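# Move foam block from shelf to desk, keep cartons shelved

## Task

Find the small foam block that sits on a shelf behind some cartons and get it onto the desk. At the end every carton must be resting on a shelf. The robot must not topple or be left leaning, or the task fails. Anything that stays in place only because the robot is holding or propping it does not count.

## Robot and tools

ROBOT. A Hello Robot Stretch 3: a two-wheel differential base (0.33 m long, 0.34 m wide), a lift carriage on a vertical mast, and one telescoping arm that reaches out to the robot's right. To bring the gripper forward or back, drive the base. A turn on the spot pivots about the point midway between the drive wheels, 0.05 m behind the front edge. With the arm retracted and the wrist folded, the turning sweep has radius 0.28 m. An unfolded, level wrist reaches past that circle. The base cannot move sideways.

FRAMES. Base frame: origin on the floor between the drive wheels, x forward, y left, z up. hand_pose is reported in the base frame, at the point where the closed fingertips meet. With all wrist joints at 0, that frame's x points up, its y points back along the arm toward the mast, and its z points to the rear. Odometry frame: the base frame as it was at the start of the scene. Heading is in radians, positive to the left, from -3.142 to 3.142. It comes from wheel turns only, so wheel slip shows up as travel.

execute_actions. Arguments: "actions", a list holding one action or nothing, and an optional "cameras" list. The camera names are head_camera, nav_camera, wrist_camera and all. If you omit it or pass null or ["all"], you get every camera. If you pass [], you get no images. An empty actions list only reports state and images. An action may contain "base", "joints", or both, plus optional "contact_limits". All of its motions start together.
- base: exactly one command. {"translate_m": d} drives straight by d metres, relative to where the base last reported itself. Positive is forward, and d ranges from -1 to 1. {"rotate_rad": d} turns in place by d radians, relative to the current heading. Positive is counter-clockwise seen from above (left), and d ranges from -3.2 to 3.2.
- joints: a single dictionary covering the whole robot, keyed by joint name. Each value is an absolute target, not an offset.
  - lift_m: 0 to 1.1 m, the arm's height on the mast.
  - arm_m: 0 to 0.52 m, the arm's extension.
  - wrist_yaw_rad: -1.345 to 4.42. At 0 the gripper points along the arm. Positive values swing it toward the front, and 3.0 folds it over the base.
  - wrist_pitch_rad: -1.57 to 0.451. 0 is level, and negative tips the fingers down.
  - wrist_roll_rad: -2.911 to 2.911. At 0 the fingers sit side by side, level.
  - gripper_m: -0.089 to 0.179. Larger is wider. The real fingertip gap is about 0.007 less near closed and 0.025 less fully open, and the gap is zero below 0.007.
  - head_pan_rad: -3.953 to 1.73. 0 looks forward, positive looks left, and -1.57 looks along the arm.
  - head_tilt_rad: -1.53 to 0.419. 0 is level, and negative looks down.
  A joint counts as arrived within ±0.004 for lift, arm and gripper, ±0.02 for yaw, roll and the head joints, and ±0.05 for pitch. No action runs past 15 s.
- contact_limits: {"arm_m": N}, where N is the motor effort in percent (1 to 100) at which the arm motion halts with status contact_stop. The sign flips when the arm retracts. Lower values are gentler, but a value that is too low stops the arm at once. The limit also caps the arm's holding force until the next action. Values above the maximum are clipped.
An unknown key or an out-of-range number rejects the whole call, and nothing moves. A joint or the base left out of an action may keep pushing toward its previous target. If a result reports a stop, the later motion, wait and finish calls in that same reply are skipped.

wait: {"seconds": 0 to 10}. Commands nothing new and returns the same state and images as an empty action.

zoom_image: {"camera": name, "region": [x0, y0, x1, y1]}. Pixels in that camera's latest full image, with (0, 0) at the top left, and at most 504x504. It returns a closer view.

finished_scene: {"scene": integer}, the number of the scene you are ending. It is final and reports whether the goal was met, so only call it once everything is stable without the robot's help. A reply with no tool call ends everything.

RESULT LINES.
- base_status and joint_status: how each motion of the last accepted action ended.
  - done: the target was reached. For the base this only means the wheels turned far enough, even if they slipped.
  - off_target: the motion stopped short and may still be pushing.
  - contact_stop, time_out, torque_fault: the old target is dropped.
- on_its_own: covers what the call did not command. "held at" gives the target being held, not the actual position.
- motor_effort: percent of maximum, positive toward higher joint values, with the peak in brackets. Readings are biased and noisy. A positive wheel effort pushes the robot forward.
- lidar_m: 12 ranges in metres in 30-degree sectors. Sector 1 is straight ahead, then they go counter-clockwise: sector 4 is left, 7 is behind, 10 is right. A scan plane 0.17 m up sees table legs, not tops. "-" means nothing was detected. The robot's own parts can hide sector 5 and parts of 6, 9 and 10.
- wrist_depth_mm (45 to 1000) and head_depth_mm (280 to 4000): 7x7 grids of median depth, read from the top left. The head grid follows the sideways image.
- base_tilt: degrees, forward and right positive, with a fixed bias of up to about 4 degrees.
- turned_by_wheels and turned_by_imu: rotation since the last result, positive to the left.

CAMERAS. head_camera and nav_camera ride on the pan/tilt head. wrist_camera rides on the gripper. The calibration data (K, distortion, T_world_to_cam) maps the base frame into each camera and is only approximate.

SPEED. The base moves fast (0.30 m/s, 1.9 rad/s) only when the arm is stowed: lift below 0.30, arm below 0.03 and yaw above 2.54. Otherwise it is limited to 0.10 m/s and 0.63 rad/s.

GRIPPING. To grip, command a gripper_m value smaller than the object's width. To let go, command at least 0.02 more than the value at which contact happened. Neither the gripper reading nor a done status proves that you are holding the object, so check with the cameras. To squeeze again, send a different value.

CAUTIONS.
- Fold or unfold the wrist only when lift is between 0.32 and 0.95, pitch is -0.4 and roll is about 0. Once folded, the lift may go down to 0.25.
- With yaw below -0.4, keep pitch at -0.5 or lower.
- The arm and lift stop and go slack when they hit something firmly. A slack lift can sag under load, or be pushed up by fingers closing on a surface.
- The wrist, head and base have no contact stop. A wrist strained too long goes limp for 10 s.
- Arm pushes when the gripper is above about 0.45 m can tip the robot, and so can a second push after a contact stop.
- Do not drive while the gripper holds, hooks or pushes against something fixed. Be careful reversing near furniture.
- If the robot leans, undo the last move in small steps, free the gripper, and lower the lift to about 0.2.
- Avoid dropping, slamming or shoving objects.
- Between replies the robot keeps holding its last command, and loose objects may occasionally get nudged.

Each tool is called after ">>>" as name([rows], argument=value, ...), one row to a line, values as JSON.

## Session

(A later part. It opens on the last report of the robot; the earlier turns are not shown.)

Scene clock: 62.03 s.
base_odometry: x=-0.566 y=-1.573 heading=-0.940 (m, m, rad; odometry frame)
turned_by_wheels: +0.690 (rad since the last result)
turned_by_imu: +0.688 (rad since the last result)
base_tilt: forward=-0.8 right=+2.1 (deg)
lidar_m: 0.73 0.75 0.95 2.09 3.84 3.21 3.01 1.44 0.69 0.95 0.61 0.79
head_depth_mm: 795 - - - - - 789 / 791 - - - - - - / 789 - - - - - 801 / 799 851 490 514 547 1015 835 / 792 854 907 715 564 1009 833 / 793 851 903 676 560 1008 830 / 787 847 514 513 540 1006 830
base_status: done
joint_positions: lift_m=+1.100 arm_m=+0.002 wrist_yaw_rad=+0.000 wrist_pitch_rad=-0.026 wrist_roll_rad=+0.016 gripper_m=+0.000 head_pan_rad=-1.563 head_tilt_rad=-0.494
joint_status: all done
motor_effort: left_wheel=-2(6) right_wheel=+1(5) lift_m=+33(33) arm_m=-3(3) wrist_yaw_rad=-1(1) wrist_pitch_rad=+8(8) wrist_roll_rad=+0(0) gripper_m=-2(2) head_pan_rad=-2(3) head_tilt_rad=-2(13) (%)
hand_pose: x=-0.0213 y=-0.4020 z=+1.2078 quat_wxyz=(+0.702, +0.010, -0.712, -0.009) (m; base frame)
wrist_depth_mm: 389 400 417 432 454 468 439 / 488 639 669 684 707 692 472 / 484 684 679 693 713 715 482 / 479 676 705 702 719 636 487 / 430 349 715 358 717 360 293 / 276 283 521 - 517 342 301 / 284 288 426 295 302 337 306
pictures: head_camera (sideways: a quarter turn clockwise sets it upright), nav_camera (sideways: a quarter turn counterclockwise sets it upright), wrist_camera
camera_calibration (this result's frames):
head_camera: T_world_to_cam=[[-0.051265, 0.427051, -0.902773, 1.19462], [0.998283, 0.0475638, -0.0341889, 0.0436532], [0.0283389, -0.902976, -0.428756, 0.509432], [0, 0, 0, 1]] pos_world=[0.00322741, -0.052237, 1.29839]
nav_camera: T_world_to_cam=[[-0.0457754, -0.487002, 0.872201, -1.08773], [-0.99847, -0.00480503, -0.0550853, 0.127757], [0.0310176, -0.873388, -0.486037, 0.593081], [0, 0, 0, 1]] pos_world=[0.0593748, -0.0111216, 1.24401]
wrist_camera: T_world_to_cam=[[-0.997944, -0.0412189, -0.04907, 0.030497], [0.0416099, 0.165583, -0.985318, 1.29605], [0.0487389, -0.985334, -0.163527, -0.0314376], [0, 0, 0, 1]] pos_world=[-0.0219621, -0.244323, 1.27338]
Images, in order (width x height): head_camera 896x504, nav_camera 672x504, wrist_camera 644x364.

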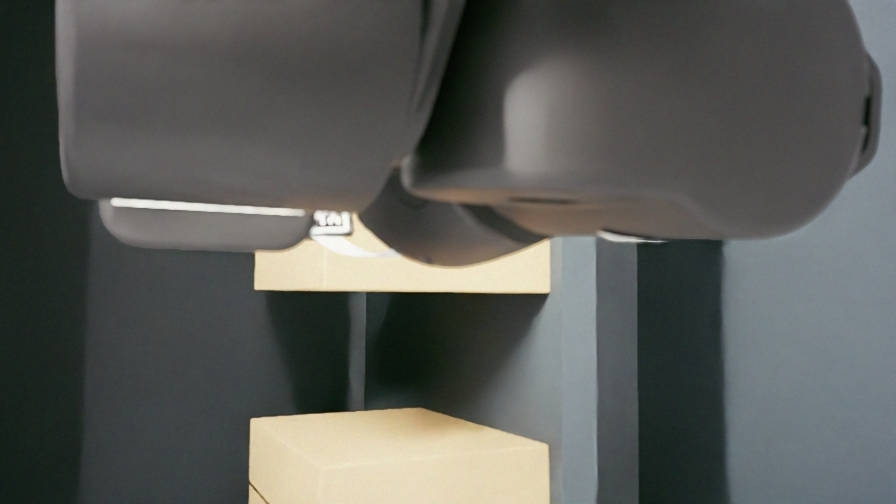

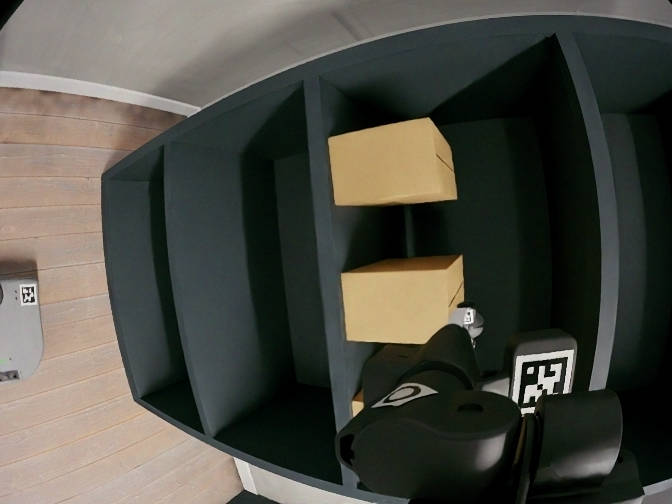

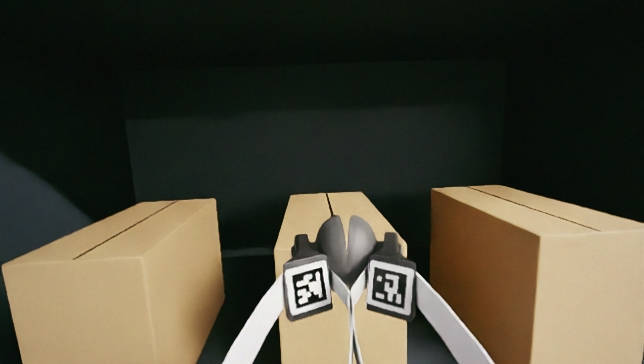

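>>> execute_actions([
  {"joints":{"arm_m":0.33},"contact_limits":{"arm_m":12}},
], cameras=["head_camera","nav_camera"])

>>> execute_actions([
  {"joints":{"arm_m":0.44,"wrist_pitch_rad":-0.5},"contact_limits":{"arm_m":12}},
])

Scene clock: 66.70 s.
base_odometry: x=-0.566 y=-1.573 heading=-0.940 (m, m, rad; odometry frame)
turned_by_wheels: +0.000 (rad since the last result)
turned_by_imu: -0.001 (rad since the last result)
base_tilt: forward=-0.9 right=+2.1 (deg)
lidar_m: 0.73 0.74 0.96 2.09 3.85 3.24 3.01 1.44 0.69 0.95 0.61 0.78
head_depth_mm: 800 878 668 665 578 1036 844 / 789 - 937 733 575 1028 844 / 796 - 546 579 572 1020 838 / 796 851 544 577 566 1019 839 / 795 853 912 716 564 1011 838 / 791 848 902 672 560 1012 836 / 788 846 514 512 540 1004 827
base_status: not commanded
joint_positions: lift_m=+1.100 arm_m=+0.330 wrist_yaw_rad=+0.000 wrist_pitch_rad=-0.026 wrist_roll_rad=+0.016 gripper_m=+0.000 head_pan_rad=-1.563 head_tilt_rad=-0.494
joint_status: all done
motor_effort: left_wheel=-2(2) right_wheel=+1(1) lift_m=+33(33) arm_m=+1(0) wrist_yaw_rad=-1(1) wrist_pitch_rad=+9(9) wrist_roll_rad=-1(0) gripper_m=-2(2) head_pan_rad=-3(3) head_tilt_rad=-2(2) (%)
contact_limits: arm_m 12 (drawing in: default 16, maximum 26; extending or still: default 20, maximum 33)
hand_pose: x=-0.0214 y=-0.7302 z=+1.2079 quat_wxyz=(+0.702, +0.009, -0.712, -0.009) (m; base frame)
wrist_depth_mm: 349 351 351 358 363 368 372 / 349 363 357 362 371 372 375 / 363 367 369 374 381 384 392 / 370 379 382 384 389 394 403 / 380 390 396 392 402 410 414 / 397 394 394 - 411 417 207 / 410 411 161 156 154 421 192
pictures: head_camera (sideways: a quarter turn clockwise sets it upright), nav_camera (sideways: a quarter turn counterclockwise sets it upright)
camera_calibration (this result's frames):
head_camera: T_world_to_cam=[[-0.0512614, 0.427246, -0.902681, 1.1945], [0.998283, 0.0475592, -0.0341803, 0.043642], [0.0283274, -0.902884, -0.42895, 0.509685], [0, 0, 0, 1]] pos_world=[0.00322678, -0.0522362, 1.29838]
nav_camera: T_world_to_cam=[[-0.0457798, -0.487189, 0.872096, -1.08759], [-0.99847, -0.00478117, -0.0550847, 0.127756], [0.0310063, -0.873284, -0.486225, 0.593325], [0, 0, 0, 1]] pos_world=[0.0593745, -0.0111098, 1.24401]
Images, in order (width x height): head_camera 896x504, nav_camera 672x504.

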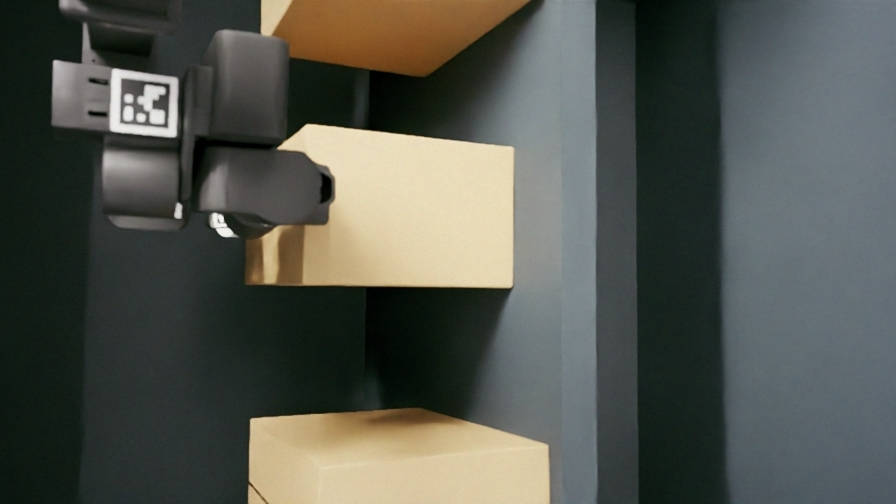

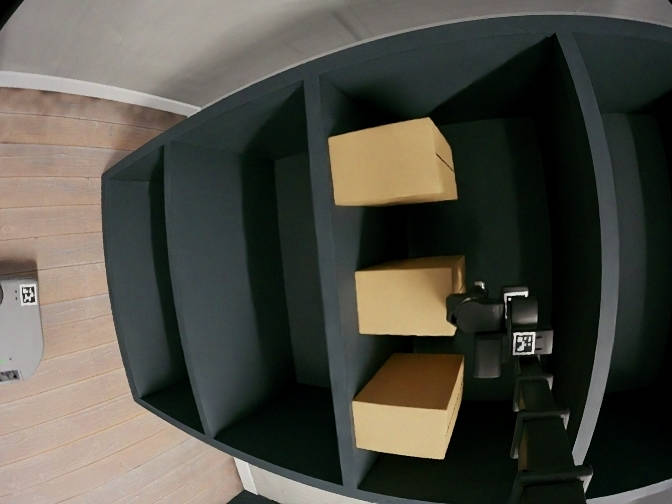

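Scene clock: 68.77 s.
base_odometry: x=-0.566 y=-1.573 heading=-0.940 (m, m, rad; odometry frame)
turned_by_wheels: +0.000 (rad since the last result)
turned_by_imu: +0.054 (rad since the last result)
base_tilt: forward=-3.5 right=-1.9 (deg)
lidar_m: 0.73 0.75 1.00 2.22 2.11 2.15 2.83 1.44 0.70 0.96 0.62 0.77
head_depth_mm: 676 946 758 664 666 1109 899 / 586 - 997 819 690 1116 897 / 666 - 705 666 686 1111 898 / 775 941 670 659 684 1110 895 / 771 936 1000 877 662 1114 901 / 769 937 983 775 661 1110 901 / 770 939 715 598 631 1113 901
base_status: not commanded
joint_positions: lift_m=+1.101 arm_m=+0.439 wrist_yaw_rad=+0.007 wrist_pitch_rad=-0.381 wrist_roll_rad=+0.016 gripper_m=+0.000 head_pan_rad=-1.563 head_tilt_rad=-0.495
joint_status: wrist_pitch_rad off_target (ended at -0.381, target -0.500); the others done
on_its_own: base_tilt is 4.7 degrees off its reading at the scene's start (forward=-0.9 right=+2.0); wrist_pitch_rad is at rest, and its effort (-40) is outside its rest range (-20 to +32)
motor_effort: left_wheel=-1(3) right_wheel=+0(1) lift_m=+15(33) arm_m=+3(4) wrist_yaw_rad=-9(10) wrist_pitch_rad=-40(79) wrist_roll_rad=+0(0) gripper_m=-4(3) head_pan_rad=-2(3) head_tilt_rad=-2(2) (%)
contact_limits: arm_m 12 (drawing in: default 16, maximum 26; extending or still: default 20, maximum 33)
hand_pose: x=-0.0199 y=-0.8133 z=+1.1217 quat_wxyz=(+0.690, +0.136, -0.699, -0.133) (m; base frame)
wrist_depth_mm: 314 320 314 315 315 314 314 / 338 337 337 337 334 332 336 / 358 360 360 367 359 355 361 / 398 396 390 387 386 384 381 / 425 427 406 229 416 420 407 / 441 443 183 - 403 387 191 / 224 368 145 140 134 322 195
pictures: head_camera (sideways: a quarter turn clockwise sets it upright), nav_camera (sideways: a quarter turn counterclockwise sets it upright), wrist_camera
camera_calibration (this result's frames):
head_camera: T_world_to_cam=[[-0.0512656, 0.427747, -0.902444, 1.19419], [0.998283, 0.047579, -0.0341581, 0.0436131], [0.0283263, -0.902645, -0.429452, 0.510337], [0, 0, 0, 1]] pos_world=[0.00322681, -0.0522342, 1.29835]
nav_camera: T_world_to_cam=[[-0.0457757, -0.487673, 0.871826, -1.08724], [-0.99847, -0.00475143, -0.0550831, 0.127754], [0.0310049, -0.873014, -0.486709, 0.593956], [0, 0, 0, 1]] pos_world=[0.0593743, -0.0110776, 1.244]
wrist_camera: T_world_to_cam=[[-0.997791, -0.0281762, -0.0601624, 0.033855], [0.0381869, 0.497785, -0.86646, 1.41607], [0.0543615, -0.866843, -0.495609, 0.0181053], [0, 0, 0, 1]] pos_world=[-0.0212794, -0.688249, 1.23798]
Images, in order (width x height): head_camera 896x504, nav_camera 672x504, wrist_camera 644x364.

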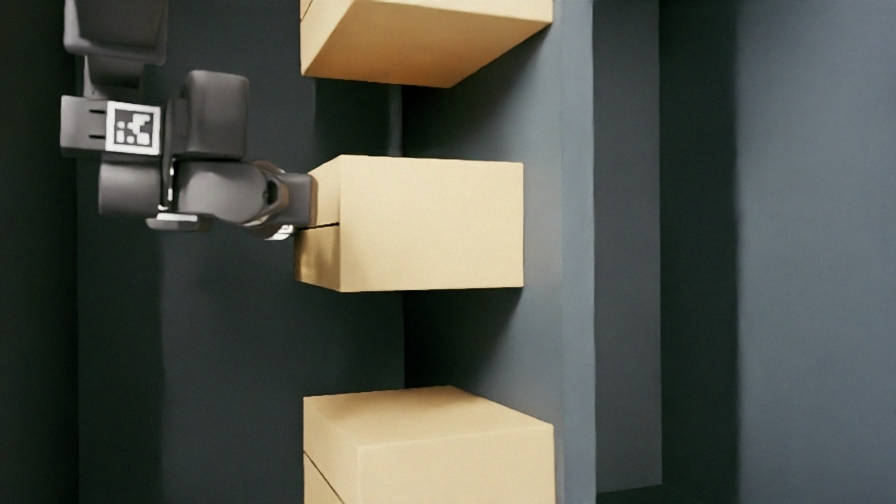

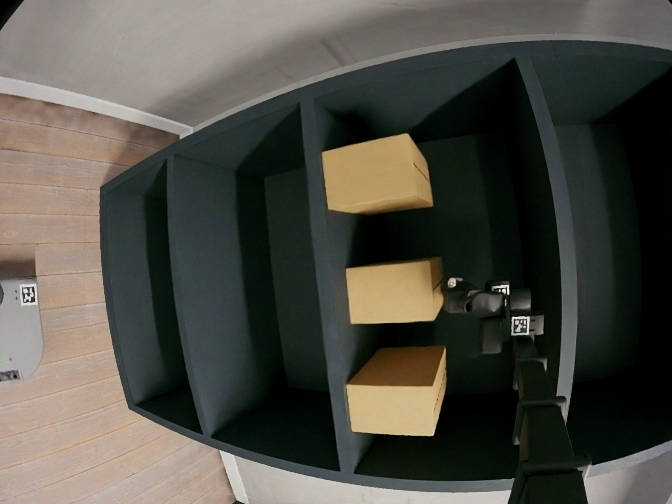

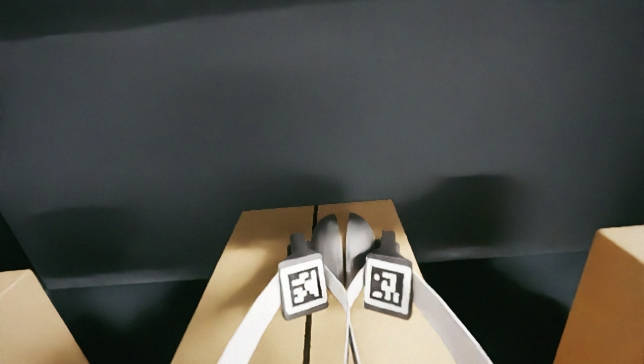

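>>> execute_actions([
  {"joints":{"wrist_pitch_rad":0.05}},
], cameras=["head_camera"])

>>> execute_actions([
  {"joints":{"arm_m":0.0},"contact_limits":{"arm_m":12}},
], cameras=["nav_camera","wrist_camera"])

>>> execute_actions([
  {"base":{"translate_m":-0.35},"joints":{"lift_m":0.8,"head_pan_rad":-1.1,"head_tilt_rad":-0.4}},
], cameras=["nav_camera","head_camera"])

Scene clock: 72.07 s.
base_odometry: x=-0.566 y=-1.573 heading=-0.940 (m, m, rad; odometry frame)
turned_by_wheels: +0.000 (rad since the last result)
turned_by_imu: -0.080 (rad since the last result)
base_tilt: forward=-0.9 right=+2.1 (deg)
lidar_m: 0.74 0.75 0.95 2.01 3.84 3.26 3.01 1.44 0.69 0.95 0.61 0.63
head_depth_mm: 799 884 612 611 599 1030 846 / 797 - 925 720 596 1027 842 / 797 - 572 611 591 1022 840 / 796 850 565 602 587 1012 835 / 795 847 899 673 581 1005 835 / 789 846 900 702 555 1006 827 / 781 829 573 560 540 1004 828
base_status: not commanded
joint_positions: lift_m=+1.100 arm_m=+0.440 wrist_yaw_rad=+0.001 wrist_pitch_rad=+0.046 wrist_roll_rad=+0.015 gripper_m=+0.000 head_pan_rad=-1.564 head_tilt_rad=-0.499
joint_status: all done
motor_effort: left_wheel=+0(27) right_wheel=-3(42) lift_m=+22(26) arm_m=-1(3) wrist_yaw_rad=-2(10) wrist_pitch_rad=+1(36) wrist_roll_rad=+0(2) gripper_m=-2(4) head_pan_rad=-2(3) head_tilt_rad=+0(2) (%)
hand_pose: x=-0.0212 y=-0.8420 z=+1.2266 quat_wxyz=(+0.702, -0.015, -0.712, +0.016) (m; base frame)
wrist_depth_mm: 253 257 259 265 269 276 279 / 255 261 266 269 275 280 282 / 260 264 268 270 279 282 289 / 264 267 268 277 279 288 292 / 267 269 276 277 285 290 298 / 270 275 277 - 291 297 303 / 275 278 284 288 294 301 304
pictures: head_camera (sideways: a quarter turn clockwise sets it upright)
camera_calibration (this result's frames):
head_camera: T_world_to_cam=[[-0.0507427, 0.431414, -0.900726, 1.19195], [0.998342, 0.0464417, -0.0339981, 0.0434043], [0.027164, -0.900958, -0.433055, 0.515033], [0, 0, 0, 1]] pos_world=[0.00316009, -0.0522159, 1.29813]
Images, in order (width x height): head_camera 896x504.

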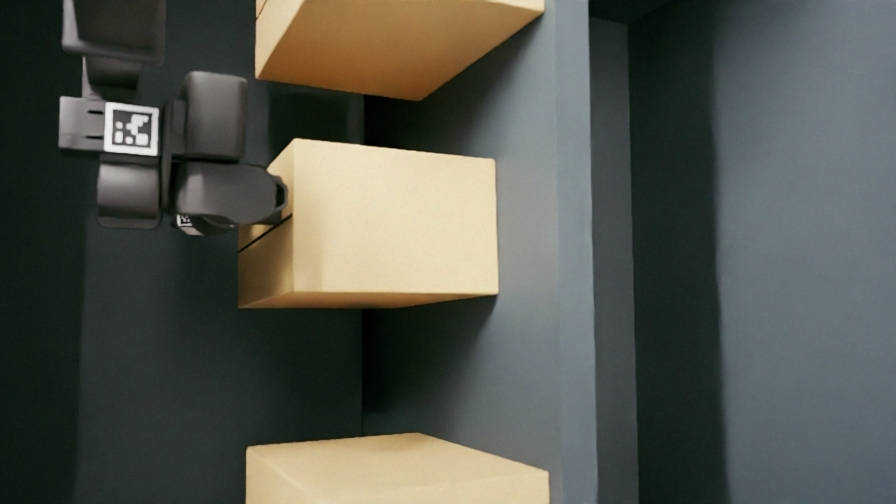

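Scene clock: 76.50 s.
base_odometry: x=-0.566 y=-1.573 heading=-0.940 (m, m, rad; odometry frame)
turned_by_wheels: +0.000 (rad since the last result)
turned_by_imu: -0.001 (rad since the last result)
base_tilt: forward=-0.9 right=+2.1 (deg)
lidar_m: 0.74 0.75 0.95 2.01 3.83 3.24 3.01 1.44 0.69 0.94 0.61 0.63
head_depth_mm: 796 - - - - - 809 / 792 - - - - - 793 / 789 - - - - - 796 / 793 847 564 607 587 1015 836 / 794 849 901 672 583 1005 832 / 787 844 898 702 558 1002 829 / 782 834 573 561 541 998 827
base_status: not commanded
joint_positions: lift_m=+1.100 arm_m=+0.002 wrist_yaw_rad=-0.001 wrist_pitch_rad=+0.032 wrist_roll_rad=+0.018 gripper_m=+0.000 head_pan_rad=-1.564 head_tilt_rad=-0.499
joint_status: all done
joint sent to its limit — the command would take arm_m past its lower limit, so that joint was sent only as far as its limit.
motor_effort: left_wheel=-1(2) right_wheel=-1(3) lift_m=+25(25) arm_m=-3(4) wrist_yaw_rad=+1(1) wrist_pitch_rad=+6(6) wrist_roll_rad=-2(2) gripper_m=-2(2) head_pan_rad=-2(2) head_tilt_rad=+0(0) (%)
contact_limits: arm_m 12 (drawing in: default 16, maximum 26; extending or still: default 20, maximum 33)
hand_pose: x=-0.0216 y=-0.4034 z=+1.2231 quat_wxyz=(+0.701, -0.011, -0.713, +0.011) (m; base frame)
wrist_depth_mm: 324 328 335 351 355 370 379 / 469 545 578 600 638 583 456 / 517 684 697 712 715 656 460 / 513 677 702 707 743 678 459 / 493 449 700 469 506 379 422 / 275 317 648 - 450 309 299 / 271 298 468 372 448 307 306
pictures: nav_camera (sideways: a quarter turn counterclockwise sets it upright), wrist_camera
camera_calibration (this result's frames):
nav_camera: T_world_to_cam=[[-0.0463758, -0.491093, 0.869872, -1.08469], [-0.998477, -0.00325757, -0.0550713, 0.127739], [0.0298788, -0.871101, -0.490194, 0.598497], [0, 0, 0, 1]] pos_world=[0.0593586, -0.0109142, 1.24395]
wrist_camera: T_world_to_cam=[[-0.997847, -0.0430582, -0.0494624, 0.030663], [0.0445786, 0.107807, -0.993172, 1.29771], [0.0480966, -0.993239, -0.105656, -0.104254], [0, 0, 0, 1]] pos_world=[-0.0222388, -0.242131, 1.27935]
Images, in order (width x height): nav_camera 672x504, wrist_camera 644x364.

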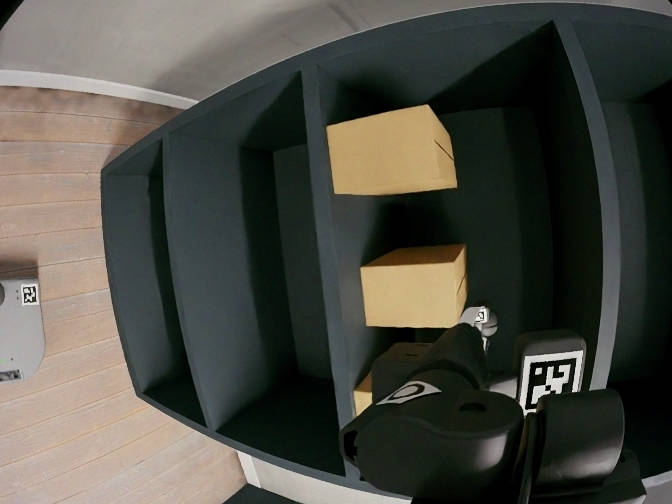

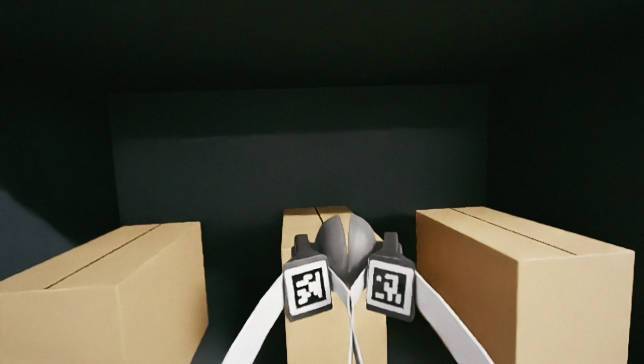

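Scene clock: 81.50 s.
base_odometry: x=-0.773 y=-1.291 heading=-0.940 (m, m, rad; odometry frame)
turned_by_wheels: +0.000 (rad since the last result)
turned_by_imu: -0.004 (rad since the last result)
base_tilt: forward=-0.9 right=+2.0 (deg)
lidar_m: 1.08 1.10 1.38 2.89 3.78 2.89 2.67 1.13 1.08 0.55 1.00 0.89
head_depth_mm: 682 858 880 511 543 1066 921 / 696 889 932 534 562 1093 913 / 714 924 939 800 611 1134 906 / 731 954 736 668 637 1123 902 / 751 995 1028 694 693 1121 899 / 770 1033 870 826 1248 1115 892 / 796 1031 754 723 1141 1104 895
base_status: done
joint_positions: lift_m=+0.800 arm_m=+0.002 wrist_yaw_rad=-0.001 wrist_pitch_rad=+0.032 wrist_roll_rad=+0.018 gripper_m=+0.000 head_pan_rad=-1.107 head_tilt_rad=-0.409
joint_status: all done
motor_effort: left_wheel=-1(4) right_wheel=-1(7) lift_m=+25(25) arm_m=-3(3) wrist_yaw_rad=+0(1) wrist_pitch_rad=+5(6) wrist_roll_rad=-2(2) gripper_m=-2(2) head_pan_rad=+3(29) head_tilt_rad=+5(18) (%)
hand_pose: x=-0.0216 y=-0.4034 z=+0.9229 quat_wxyz=(+0.701, -0.011, -0.713, +0.011) (m; base frame)
wrist_depth_mm: 358 289 293 720 329 748 779 / 361 295 298 725 336 771 781 / 363 296 301 522 342 768 793 / 281 729 733 563 355 795 802 / 731 718 757 763 782 818 831 / 742 749 761 - 799 844 833 / 739 736 752 714 328 843 871
pictures: head_camera (sideways: a quarter turn clockwise sets it upright), nav_camera (sideways: a quarter turn counterclockwise sets it upright)
camera_calibration (this result's frames):
head_camera: T_world_to_cam=[[-0.199115, 0.290822, -0.935829, 1.23866], [0.87665, 0.479668, -0.0374602, 0.048658], [0.437993, -0.827853, -0.350458, 0.405041], [0, 0, 0, 1]] pos_world=[0.0265753, -0.0482554, 1.30295]
nav_camera: T_world_to_cam=[[0.139466, -0.389518, 0.910398, -1.13868], [-0.892189, -0.448286, -0.0551245, 0.127166], [0.429591, -0.804559, -0.410044, 0.491765], [0, 0, 0, 1]] pos_world=[0.0610064, 0.00912294, 1.24531]
Images, in order (width x height): head_camera 896x504, nav_camera 672x504.

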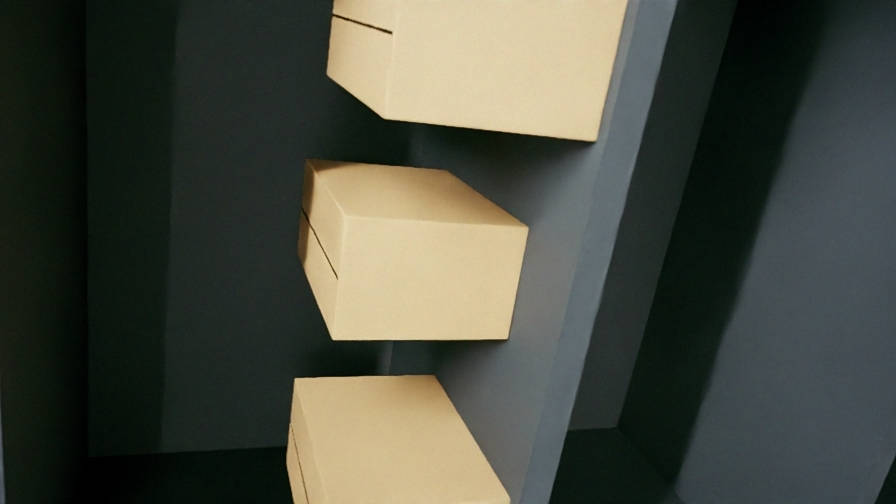

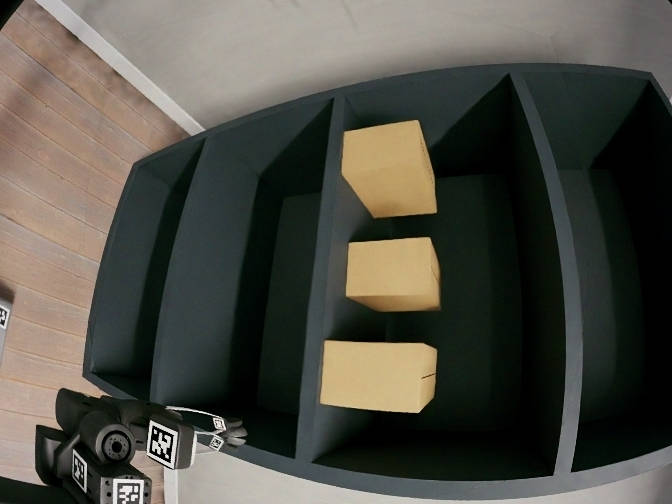

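>>> execute_actions([
  {"base":{"translate_m":-0.95},"joints":{"head_pan_rad":-2.0,"wrist_yaw_rad":1.2}},
], cameras=["nav_camera","head_camera"])

Scene clock: 93.27 s.
base_odometry: x=-1.333 y=-0.523 heading=-0.940 (m, m, rad; odometry frame)
turned_by_wheels: +0.000 (rad since the last result)
turned_by_imu: -0.009 (rad since the last result)
base_tilt: forward=-0.9 right=+2.1 (deg)
lidar_m: 1.78 2.05 2.57 3.39 2.83 1.88 1.73 1.14 1.18 0.66 1.13 1.01
head_depth_mm: 960 1152 917 955 1279 1237 1366 / 827 1262 980 971 1397 1174 1452 / 840 1223 804 828 1470 1132 1409 / 732 1152 887 841 1404 1120 1340 / 751 1107 963 733 1320 1116 958 / 769 1049 702 699 1254 1108 920 / 798 996 1019 809 1185 1106 893
base_status: done
joint_positions: lift_m=+0.800 arm_m=+0.002 wrist_yaw_rad=+1.198 wrist_pitch_rad=+0.032 wrist_roll_rad=+0.018 gripper_m=+0.000 head_pan_rad=-1.993 head_tilt_rad=-0.409
joint_status: all done
motor_effort: left_wheel=+0(3) right_wheel=-2(5) lift_m=+25(25) arm_m=-3(3) wrist_yaw_rad=+2(4) wrist_pitch_rad=+5(6) wrist_roll_rad=-2(2) gripper_m=-2(2) head_pan_rad=-3(39) head_tilt_rad=+5(5) (%)
hand_pose: x=+0.2178 y=-0.2401 z=+0.9229 quat_wxyz=(+0.573, +0.393, -0.595, +0.404) (m; base frame)
wrist_depth_mm: - - - - 904 932 734 / - - - - 914 939 742 / - - - - 936 980 747 / - - - - 964 983 756 / - - - - 960 - 789 / - - - - - - 802 / - - - - 996 - 786
pictures: head_camera (sideways: a quarter turn clockwise sets it upright), nav_camera (sideways: a quarter turn counterclockwise sets it upright)
camera_calibration (this result's frames):
head_camera: T_world_to_cam=[[0.099232, 0.338178, -0.935836, 1.23685], [0.926101, -0.375412, -0.037461, 0.0483573], [-0.363992, -0.862961, -0.35044, 0.409909], [0, 0, 0, 1]] pos_world=[-0.0183152, -0.0463866, 1.30295]
nav_camera: T_world_to_cam=[[-0.213402, -0.354429, 0.910406, -1.13654], [-0.91163, 0.407299, -0.0551245, 0.127285], [-0.35127, -0.841717, -0.410026, 0.496505], [0, 0, 0, 1]] pos_world=[0.0479027, -0.0367493, 1.24531]
Images, in order (width x height): head_camera 896x504, nav_camera 672x504.

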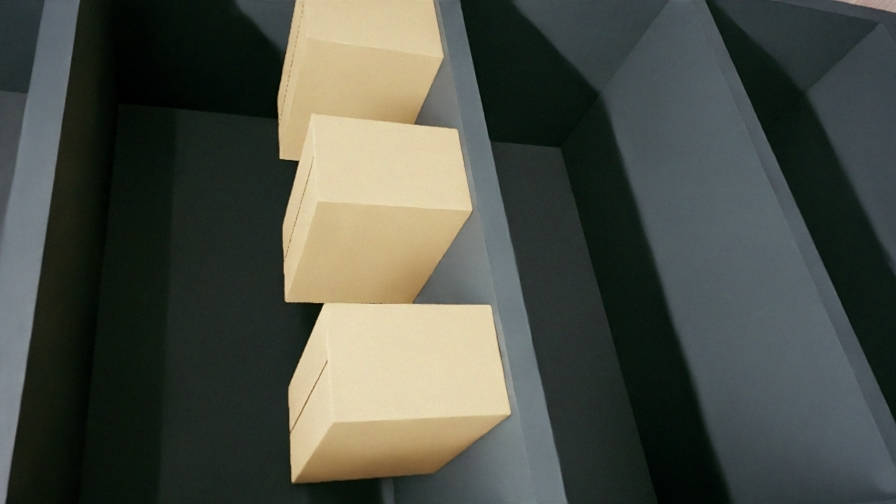

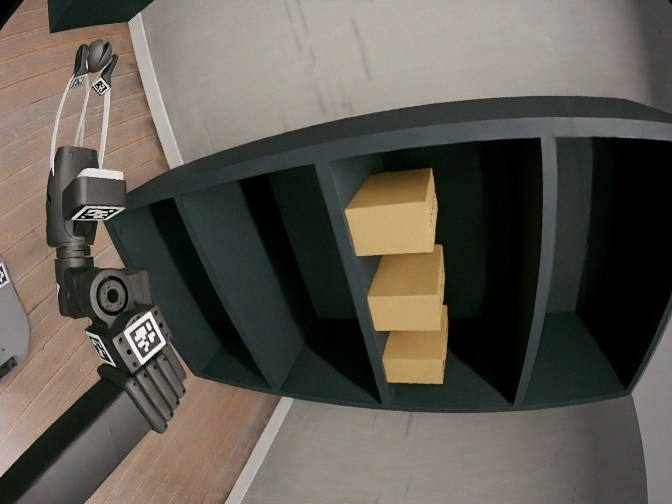

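>>> execute_actions([
  {"base":{"rotate_rad":0.48}},
], cameras=[])

>>> execute_actions([
  {"base":{"translate_m":-0.3},"joints":{"lift_m":0.95}},
], cameras=[])

>>> execute_actions([
  {"base":{"rotate_rad":-0.4},"joints":{"head_pan_rad":-1.6,"wrist_yaw_rad":0,"wrist_pitch_rad":0}},
])

Scene clock: 96.43 s.
base_odometry: x=-1.333 y=-0.523 heading=-0.460 (m, m, rad; odometry frame)
turned_by_wheels: +0.480 (rad since the last result)
turned_by_imu: +0.478 (rad since the last result)
base_tilt: forward=-0.9 right=+2.0 (deg)
lidar_m: 2.04 2.49 3.17 3.00 1.91 1.73 1.14 1.14 0.65 1.12 1.01 1.78
head_depth_mm: 682 1017 781 676 1229 1144 912 / 696 1014 1054 800 1237 1136 910 / 544 586 1038 799 715 1088 907 / 942 996 1064 1034 958 892 844 / 959 1021 1080 1153 1230 1330 1435 / 953 1012 1075 1146 1221 1313 1411 / 956 1003 1067 1146 1216 1318 1405
base_status: done
joint_positions: lift_m=+0.800 arm_m=+0.002 wrist_yaw_rad=+1.199 wrist_pitch_rad=+0.032 wrist_roll_rad=+0.018 gripper_m=+0.000 head_pan_rad=-1.993 head_tilt_rad=-0.409
joint_status: not commanded
motor_effort: left_wheel=-2(7) right_wheel=+1(5) lift_m=+25(25) arm_m=-2(3) wrist_yaw_rad=+1(2) wrist_pitch_rad=+6(6) wrist_roll_rad=-2(2) gripper_m=-2(2) head_pan_rad=-3(3) head_tilt_rad=+5(5) (%)
hand_pose: x=+0.2179 y=-0.2399 z=+0.9229 quat_wxyz=(+0.572, +0.393, -0.595, +0.404) (m; base frame)
wrist_depth_mm: - - - - - - 595 / - - - - - - 620 / - - - - - - 614 / - - - - - - 628 / - - - - - - 645 / - - - - - - 652 / - - - - - - 680
pictures: none
No camera images: the call's "cameras" was empty. Leave "cameras" out to get every camera's image.

Scene clock: 100.43 s.
base_odometry: x=-1.602 y=-0.390 heading=-0.460 (m, m, rad; odometry frame)
turned_by_wheels: +0.000 (rad since the last result)
turned_by_imu: -0.003 (rad since the last result)
base_tilt: forward=-0.9 right=+2.0 (deg)
lidar_m: 2.32 2.84 3.28 2.53 1.60 1.45 1.45 0.85 1.00 0.58 1.19 2.01
head_depth_mm: 682 919 949 563 597 1156 - / 697 912 943 655 604 1165 - / 712 911 959 904 640 1157 - / 732 907 931 561 591 1144 - / 752 901 720 552 587 1127 - / 773 899 950 771 594 1078 936 / 683 748 759 762 618 793 802
base_status: done
joint_positions: lift_m=+0.950 arm_m=+0.002 wrist_yaw_rad=+1.199 wrist_pitch_rad=+0.032 wrist_roll_rad=+0.018 gripper_m=+0.000 head_pan_rad=-1.993 head_tilt_rad=-0.409
joint_status: all done
motor_effort: left_wheel=-2(8) right_wheel=+1(5) lift_m=+33(34) arm_m=-3(3) wrist_yaw_rad=+1(1) wrist_pitch_rad=+6(6) wrist_roll_rad=-1(2) gripper_m=-2(2) head_pan_rad=-3(3) head_tilt_rad=+5(5) (%)
hand_pose: x=+0.2179 y=-0.2399 z=+1.0726 quat_wxyz=(+0.572, +0.393, -0.595, +0.404) (m; base frame)
wrist_depth_mm: - - - - - 891 851 / - - - - - 900 885 / - - - - - 918 913 / - - - - - 897 914 / - - - - - 928 930 / - - - - - 970 926 / - - - - - 972 959
pictures: none
No camera images: the call's "cameras" was empty. Leave "cameras" out to get every camera's image.

Scene clock: 102.03 s.
base_odometry: x=-1.602 y=-0.390 heading=-0.860 (m, m, rad; odometry frame)
turned_by_wheels: -0.400 (rad since the last result)
turned_by_imu: -0.399 (rad since the last result)
base_tilt: forward=-0.9 right=+2.1 (deg)
lidar_m: 2.01 2.37 3.10 3.27 2.17 1.52 1.45 0.85 0.88 0.90 0.58 1.19
head_depth_mm: 681 918 949 565 599 1140 - / 696 914 768 625 606 1137 922 / 712 908 970 900 638 - - / 729 901 936 563 587 - - / 748 899 721 550 585 1119 903 / 768 896 939 730 588 1101 895 / 679 790 800 766 619 833 840
base_status: done
joint_positions: lift_m=+0.950 arm_m=+0.002 wrist_yaw_rad=+0.002 wrist_pitch_rad=-0.016 wrist_roll_rad=+0.018 gripper_m=+0.000 head_pan_rad=-1.607 head_tilt_rad=-0.409
joint_status: all done
motor_effort: left_wheel=+1(6) right_wheel=-3(8) lift_m=+33(34) arm_m=-3(3) wrist_yaw_rad=-3(5) wrist_pitch_rad=+5(5) wrist_roll_rad=-2(2) gripper_m=-3(2) head_pan_rad=+3(24) head_tilt_rad=+5(5) (%)
hand_pose: x=-0.0209 y=-0.4023 z=+1.0603 quat_wxyz=(+0.701, +0.007, -0.713, -0.005) (m; base frame)
wrist_depth_mm: 295 384 693 711 700 711 690 / 299 382 663 733 737 728 606 / 536 377 320 318 482 318 395 / 763 371 328 325 486 321 399 / 795 366 369 330 386 330 347 / 800 324 326 - 323 325 664 / 844 360 611 835 841 828 732
pictures: head_camera (sideways: a quarter turn clockwise sets it upright), nav_camera (sideways: a quarter turn counterclockwise sets it upright), wrist_camera
camera_calibration (this result's frames):
head_camera: T_world_to_cam=[[-0.0353147, 0.350448, -0.935916, 1.23778], [0.999298, 0.000632378, -0.0374695, 0.0479219], [-0.0125393, -0.936582, -0.350224, 0.407484], [0, 0, 0, 1]] pos_world=[0.000933013, -0.0521641, 1.30296]
nav_camera: T_world_to_cam=[[-0.0643509, -0.408469, 0.910501, -1.13758], [-0.997889, 0.0343346, -0.055124, 0.12781], [-0.00874522, -0.912126, -0.409816, 0.494142], [0, 0, 0, 1]] pos_world=[0.0586578, -0.0183325, 1.24532]
wrist_camera: T_world_to_cam=[[-0.997731, -0.0433579, -0.051512, 0.025418], [0.0441714, 0.155911, -0.986783, 1.14849], [0.0508161, -0.986819, -0.153642, -0.0668858], [0, 0, 0, 1]] pos_world=[-0.021971, -0.243964, 1.12434]
Images, in order (width x height): head_camera 896x504, nav_camera 672x504, wrist_camera 644x364.

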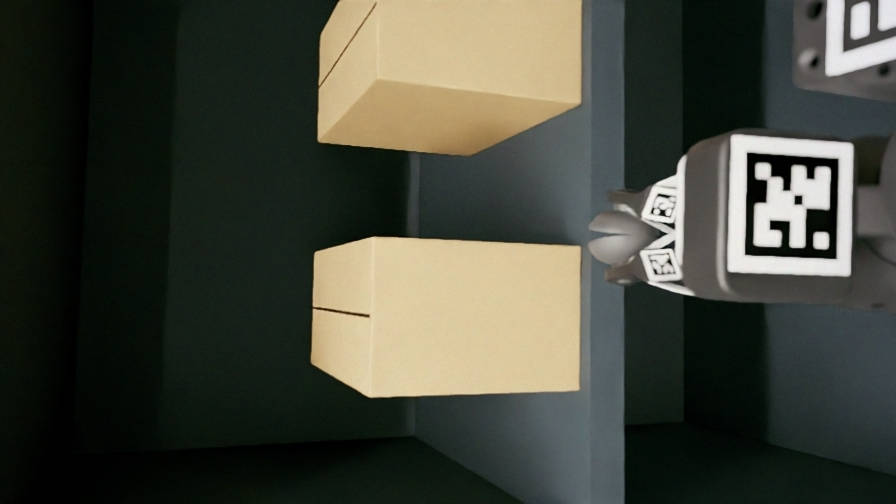

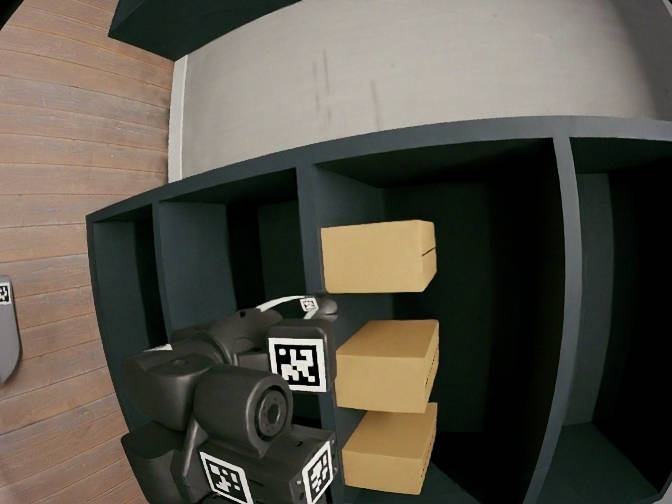

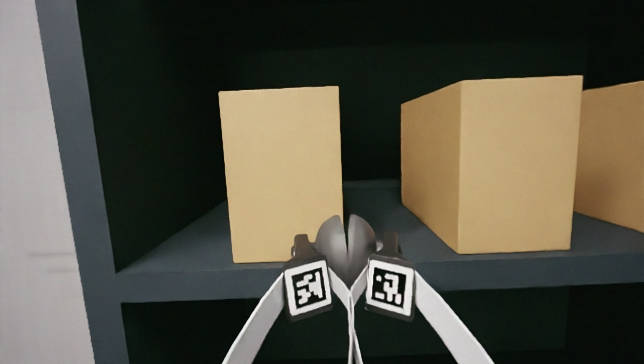

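>>> execute_actions([
  {"base":{"translate_m":-0.055},"joints":{"lift_m":1.1}},
], cameras=[])

>>> execute_actions([
  {"joints":{"arm_m":0.51,"wrist_pitch_rad":-0.2},"contact_limits":{"arm_m":10}},
], cameras=["head_camera","wrist_camera"])

Scene clock: 105.23 s.
base_odometry: x=-1.638 y=-0.349 heading=-0.860 (m, m, rad; odometry frame)
turned_by_wheels: +0.000 (rad since the last result)
turned_by_imu: -0.001 (rad since the last result)
base_tilt: forward=-0.9 right=+2.1 (deg)
lidar_m: 2.06 2.42 3.17 3.27 2.08 1.47 1.39 0.82 0.81 1.01 0.60 1.24
head_depth_mm: 681 910 - - - - - / 697 901 - - - - - / 711 896 - - - - - / 730 889 - - - - - / 748 900 931 557 588 1125 898 / 770 894 704 552 584 1110 897 / 793 890 927 722 586 1037 893
base_status: done
joint_positions: lift_m=+1.100 arm_m=+0.002 wrist_yaw_rad=+0.002 wrist_pitch_rad=-0.018 wrist_roll_rad=+0.018 gripper_m=+0.000 head_pan_rad=-1.607 head_tilt_rad=-0.409
joint_status: all done
motor_effort: left_wheel=+1(3) right_wheel=-3(9) lift_m=+33(34) arm_m=-2(3) wrist_yaw_rad=-2(3) wrist_pitch_rad=+6(6) wrist_roll_rad=-2(1) gripper_m=-2(2) head_pan_rad=+3(3) head_tilt_rad=+5(5) (%)
hand_pose: x=-0.0211 y=-0.4023 z=+1.2100 quat_wxyz=(+0.701, +0.007, -0.713, -0.006) (m; base frame)
wrist_depth_mm: 326 387 406 419 435 448 467 / 334 476 756 732 737 724 634 / 330 474 746 782 751 744 636 / 326 465 776 751 736 759 554 / 325 466 342 772 348 386 374 / 337 455 347 - 344 346 377 / 350 424 354 416 377 371 378
pictures: none
No camera images: the call's "cameras" was empty. Leave "cameras" out to get every camera's image.

Scene clock: 110.17 s.
base_odometry: x=-1.638 y=-0.349 heading=-0.860 (m, m, rad; odometry frame)
turned_by_wheels: +0.000 (rad since the last result)
turned_by_imu: -0.001 (rad since the last result)
base_tilt: forward=-0.8 right=+2.1 (deg)
lidar_m: 2.06 2.42 3.16 3.27 2.08 1.47 1.39 0.82 0.81 1.00 0.60 1.25
head_depth_mm: 684 - 962 567 602 1147 916 / 698 901 762 565 598 1135 912 / 713 888 749 670 603 1129 907 / 730 896 984 896 632 1120 907 / 749 903 927 563 591 1121 901 / 774 896 705 550 585 1113 898 / 795 887 929 719 588 1033 892
base_status: not commanded
joint_positions: lift_m=+1.100 arm_m=+0.510 wrist_yaw_rad=+0.001 wrist_pitch_rad=-0.216 wrist_roll_rad=+0.018 gripper_m=+0.000 head_pan_rad=-1.607 head_tilt_rad=-0.409
joint_status: all done
motor_effort: left_wheel=+1(2) right_wheel=-3(3) lift_m=+33(33) arm_m=+1(0) wrist_yaw_rad=-1(2) wrist_pitch_rad=+5(7) wrist_roll_rad=-2(1) gripper_m=-2(2) head_pan_rad=+3(4) head_tilt_rad=+5(5) (%)
contact_limits: arm_m 10 (drawing in: default 16, maximum 26; extending or still: default 20, maximum 33)
hand_pose: x=-0.0213 y=-0.8998 z=+1.1601 quat_wxyz=(+0.697, +0.076, -0.709, -0.077) (m; base frame)
wrist_depth_mm: 225 225 226 226 224 225 226 / 236 237 238 238 240 239 239 / 250 251 251 250 251 251 254 / 266 264 266 267 268 267 269 / 280 282 285 281 281 287 286 / 301 300 304 - 299 305 308 / 314 320 316 314 308 312 308
pictures: head_camera (sideways: a quarter turn clockwise sets it upright), wrist_camera
camera_calibration (this result's frames):
head_camera: T_world_to_cam=[[-0.0353382, 0.35044, -0.935918, 1.23778], [0.999298, 0.000698374, -0.0374697, 0.0479222], [-0.0124773, -0.936585, -0.350218, 0.407476], [0, 0, 0, 1]] pos_world=[0.000936471, -0.0521644, 1.30296]
wrist_camera: T_world_to_cam=[[-0.997804, -0.030775, -0.05866, 0.0281988], [0.0442898, 0.348566, -0.936237, 1.43927], [0.0492596, -0.936779, -0.346437, -0.273854], [0, 0, 0, 1]] pos_world=[-0.0221184, -0.757355, 1.25428]
Images, in order (width x height): head_camera 896x504, wrist_camera 644x364.

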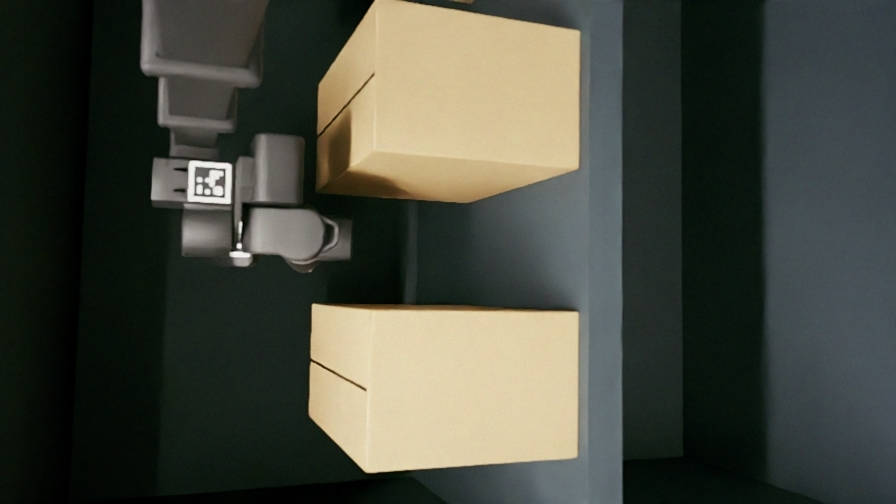

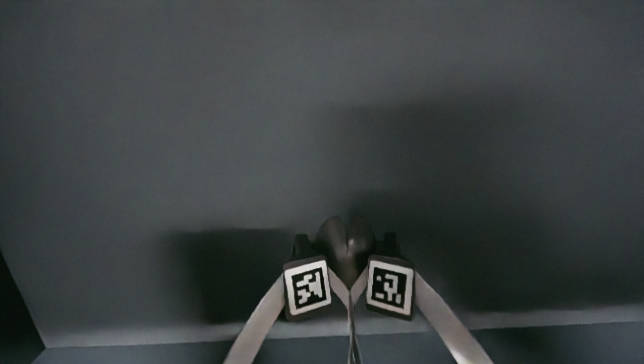

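>>> execute_actions([
  {"joints":{"wrist_pitch_rad":-0.8}},
], cameras=["head_camera","wrist_camera"])

Scene clock: 111.77 s.
base_odometry: x=-1.638 y=-0.349 heading=-0.860 (m, m, rad; odometry frame)
turned_by_wheels: +0.000 (rad since the last result)
turned_by_imu: +0.000 (rad since the last result)
base_tilt: forward=-0.9 right=+2.1 (deg)
lidar_m: 2.07 2.42 3.18 3.27 2.08 1.47 1.39 0.82 0.81 1.00 0.60 1.24
head_depth_mm: 686 - 961 566 605 1146 920 / 699 900 764 565 599 1142 911 / 714 890 718 671 602 1126 909 / 732 899 957 841 635 1126 904 / 752 902 930 563 589 1118 899 / 772 901 703 550 587 1113 892 / 798 885 930 721 589 1031 891
base_status: not commanded
joint_positions: lift_m=+1.100 arm_m=+0.510 wrist_yaw_rad=+0.001 wrist_pitch_rad=-0.807 wrist_roll_rad=+0.018 gripper_m=+0.000 head_pan_rad=-1.607 head_tilt_rad=-0.409
joint_status: all done
motor_effort: left_wheel=+1(1) right_wheel=-3(3) lift_m=+33(33) arm_m=+0(1) wrist_yaw_rad=-1(1) wrist_pitch_rad=+2(5) wrist_roll_rad=-2(2) gripper_m=-2(2) head_pan_rad=+3(3) head_tilt_rad=+5(5) (%)
hand_pose: x=-0.0215 y=-0.8145 z=+1.0368 quat_wxyz=(+0.645, +0.276, -0.656, -0.280) (m; base frame)
wrist_depth_mm: 254 255 259 263 266 269 66 / 283 295 300 305 303 298 67 / - 227 283 280 273 260 67 / - 100 246 247 242 105 69 / - 99 221 227 218 106 69 / - 97 178 - 177 109 70 / - 95 156 183 178 107 71
pictures: head_camera (sideways: a quarter turn clockwise sets it upright), wrist_camera
camera_calibration (this result's frames):
head_camera: T_world_to_cam=[[-0.0353382, 0.35044, -0.935918, 1.23778], [0.999298, 0.00069838, -0.0374697, 0.0479222], [-0.0124773, -0.936585, -0.350218, 0.407476], [0, 0, 0, 1]] pos_world=[0.000936471, -0.0521644, 1.30296]
wrist_camera: T_world_to_cam=[[-0.997836, 0.00747226, -0.0653236, 0.0614923], [0.0442439, 0.811236, -0.583042, 1.30473], [0.0486362, -0.584671, -0.809811, 0.530584], [0, 0, 0, 1]] pos_world=[-0.0221727, -0.748686, 1.1944]
Images, in order (width x height): head_camera 896x504, wrist_camera 644x364.

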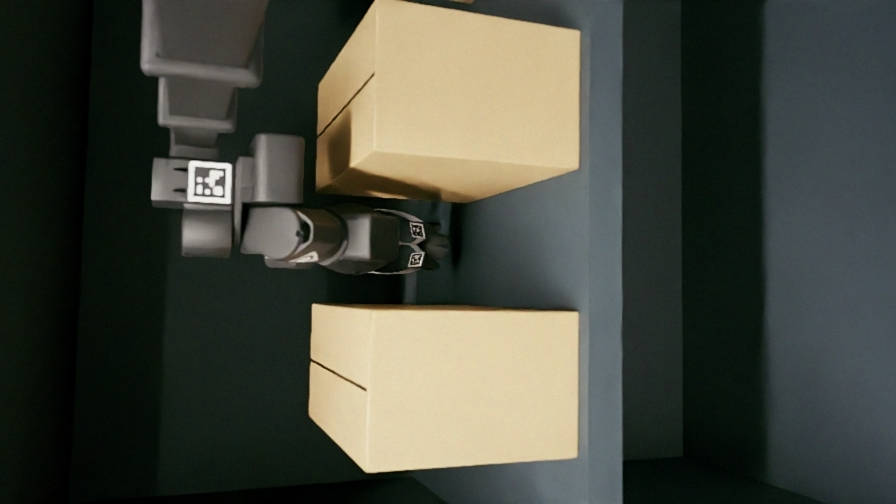

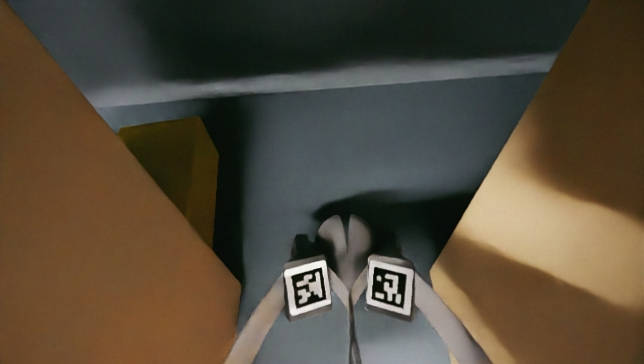

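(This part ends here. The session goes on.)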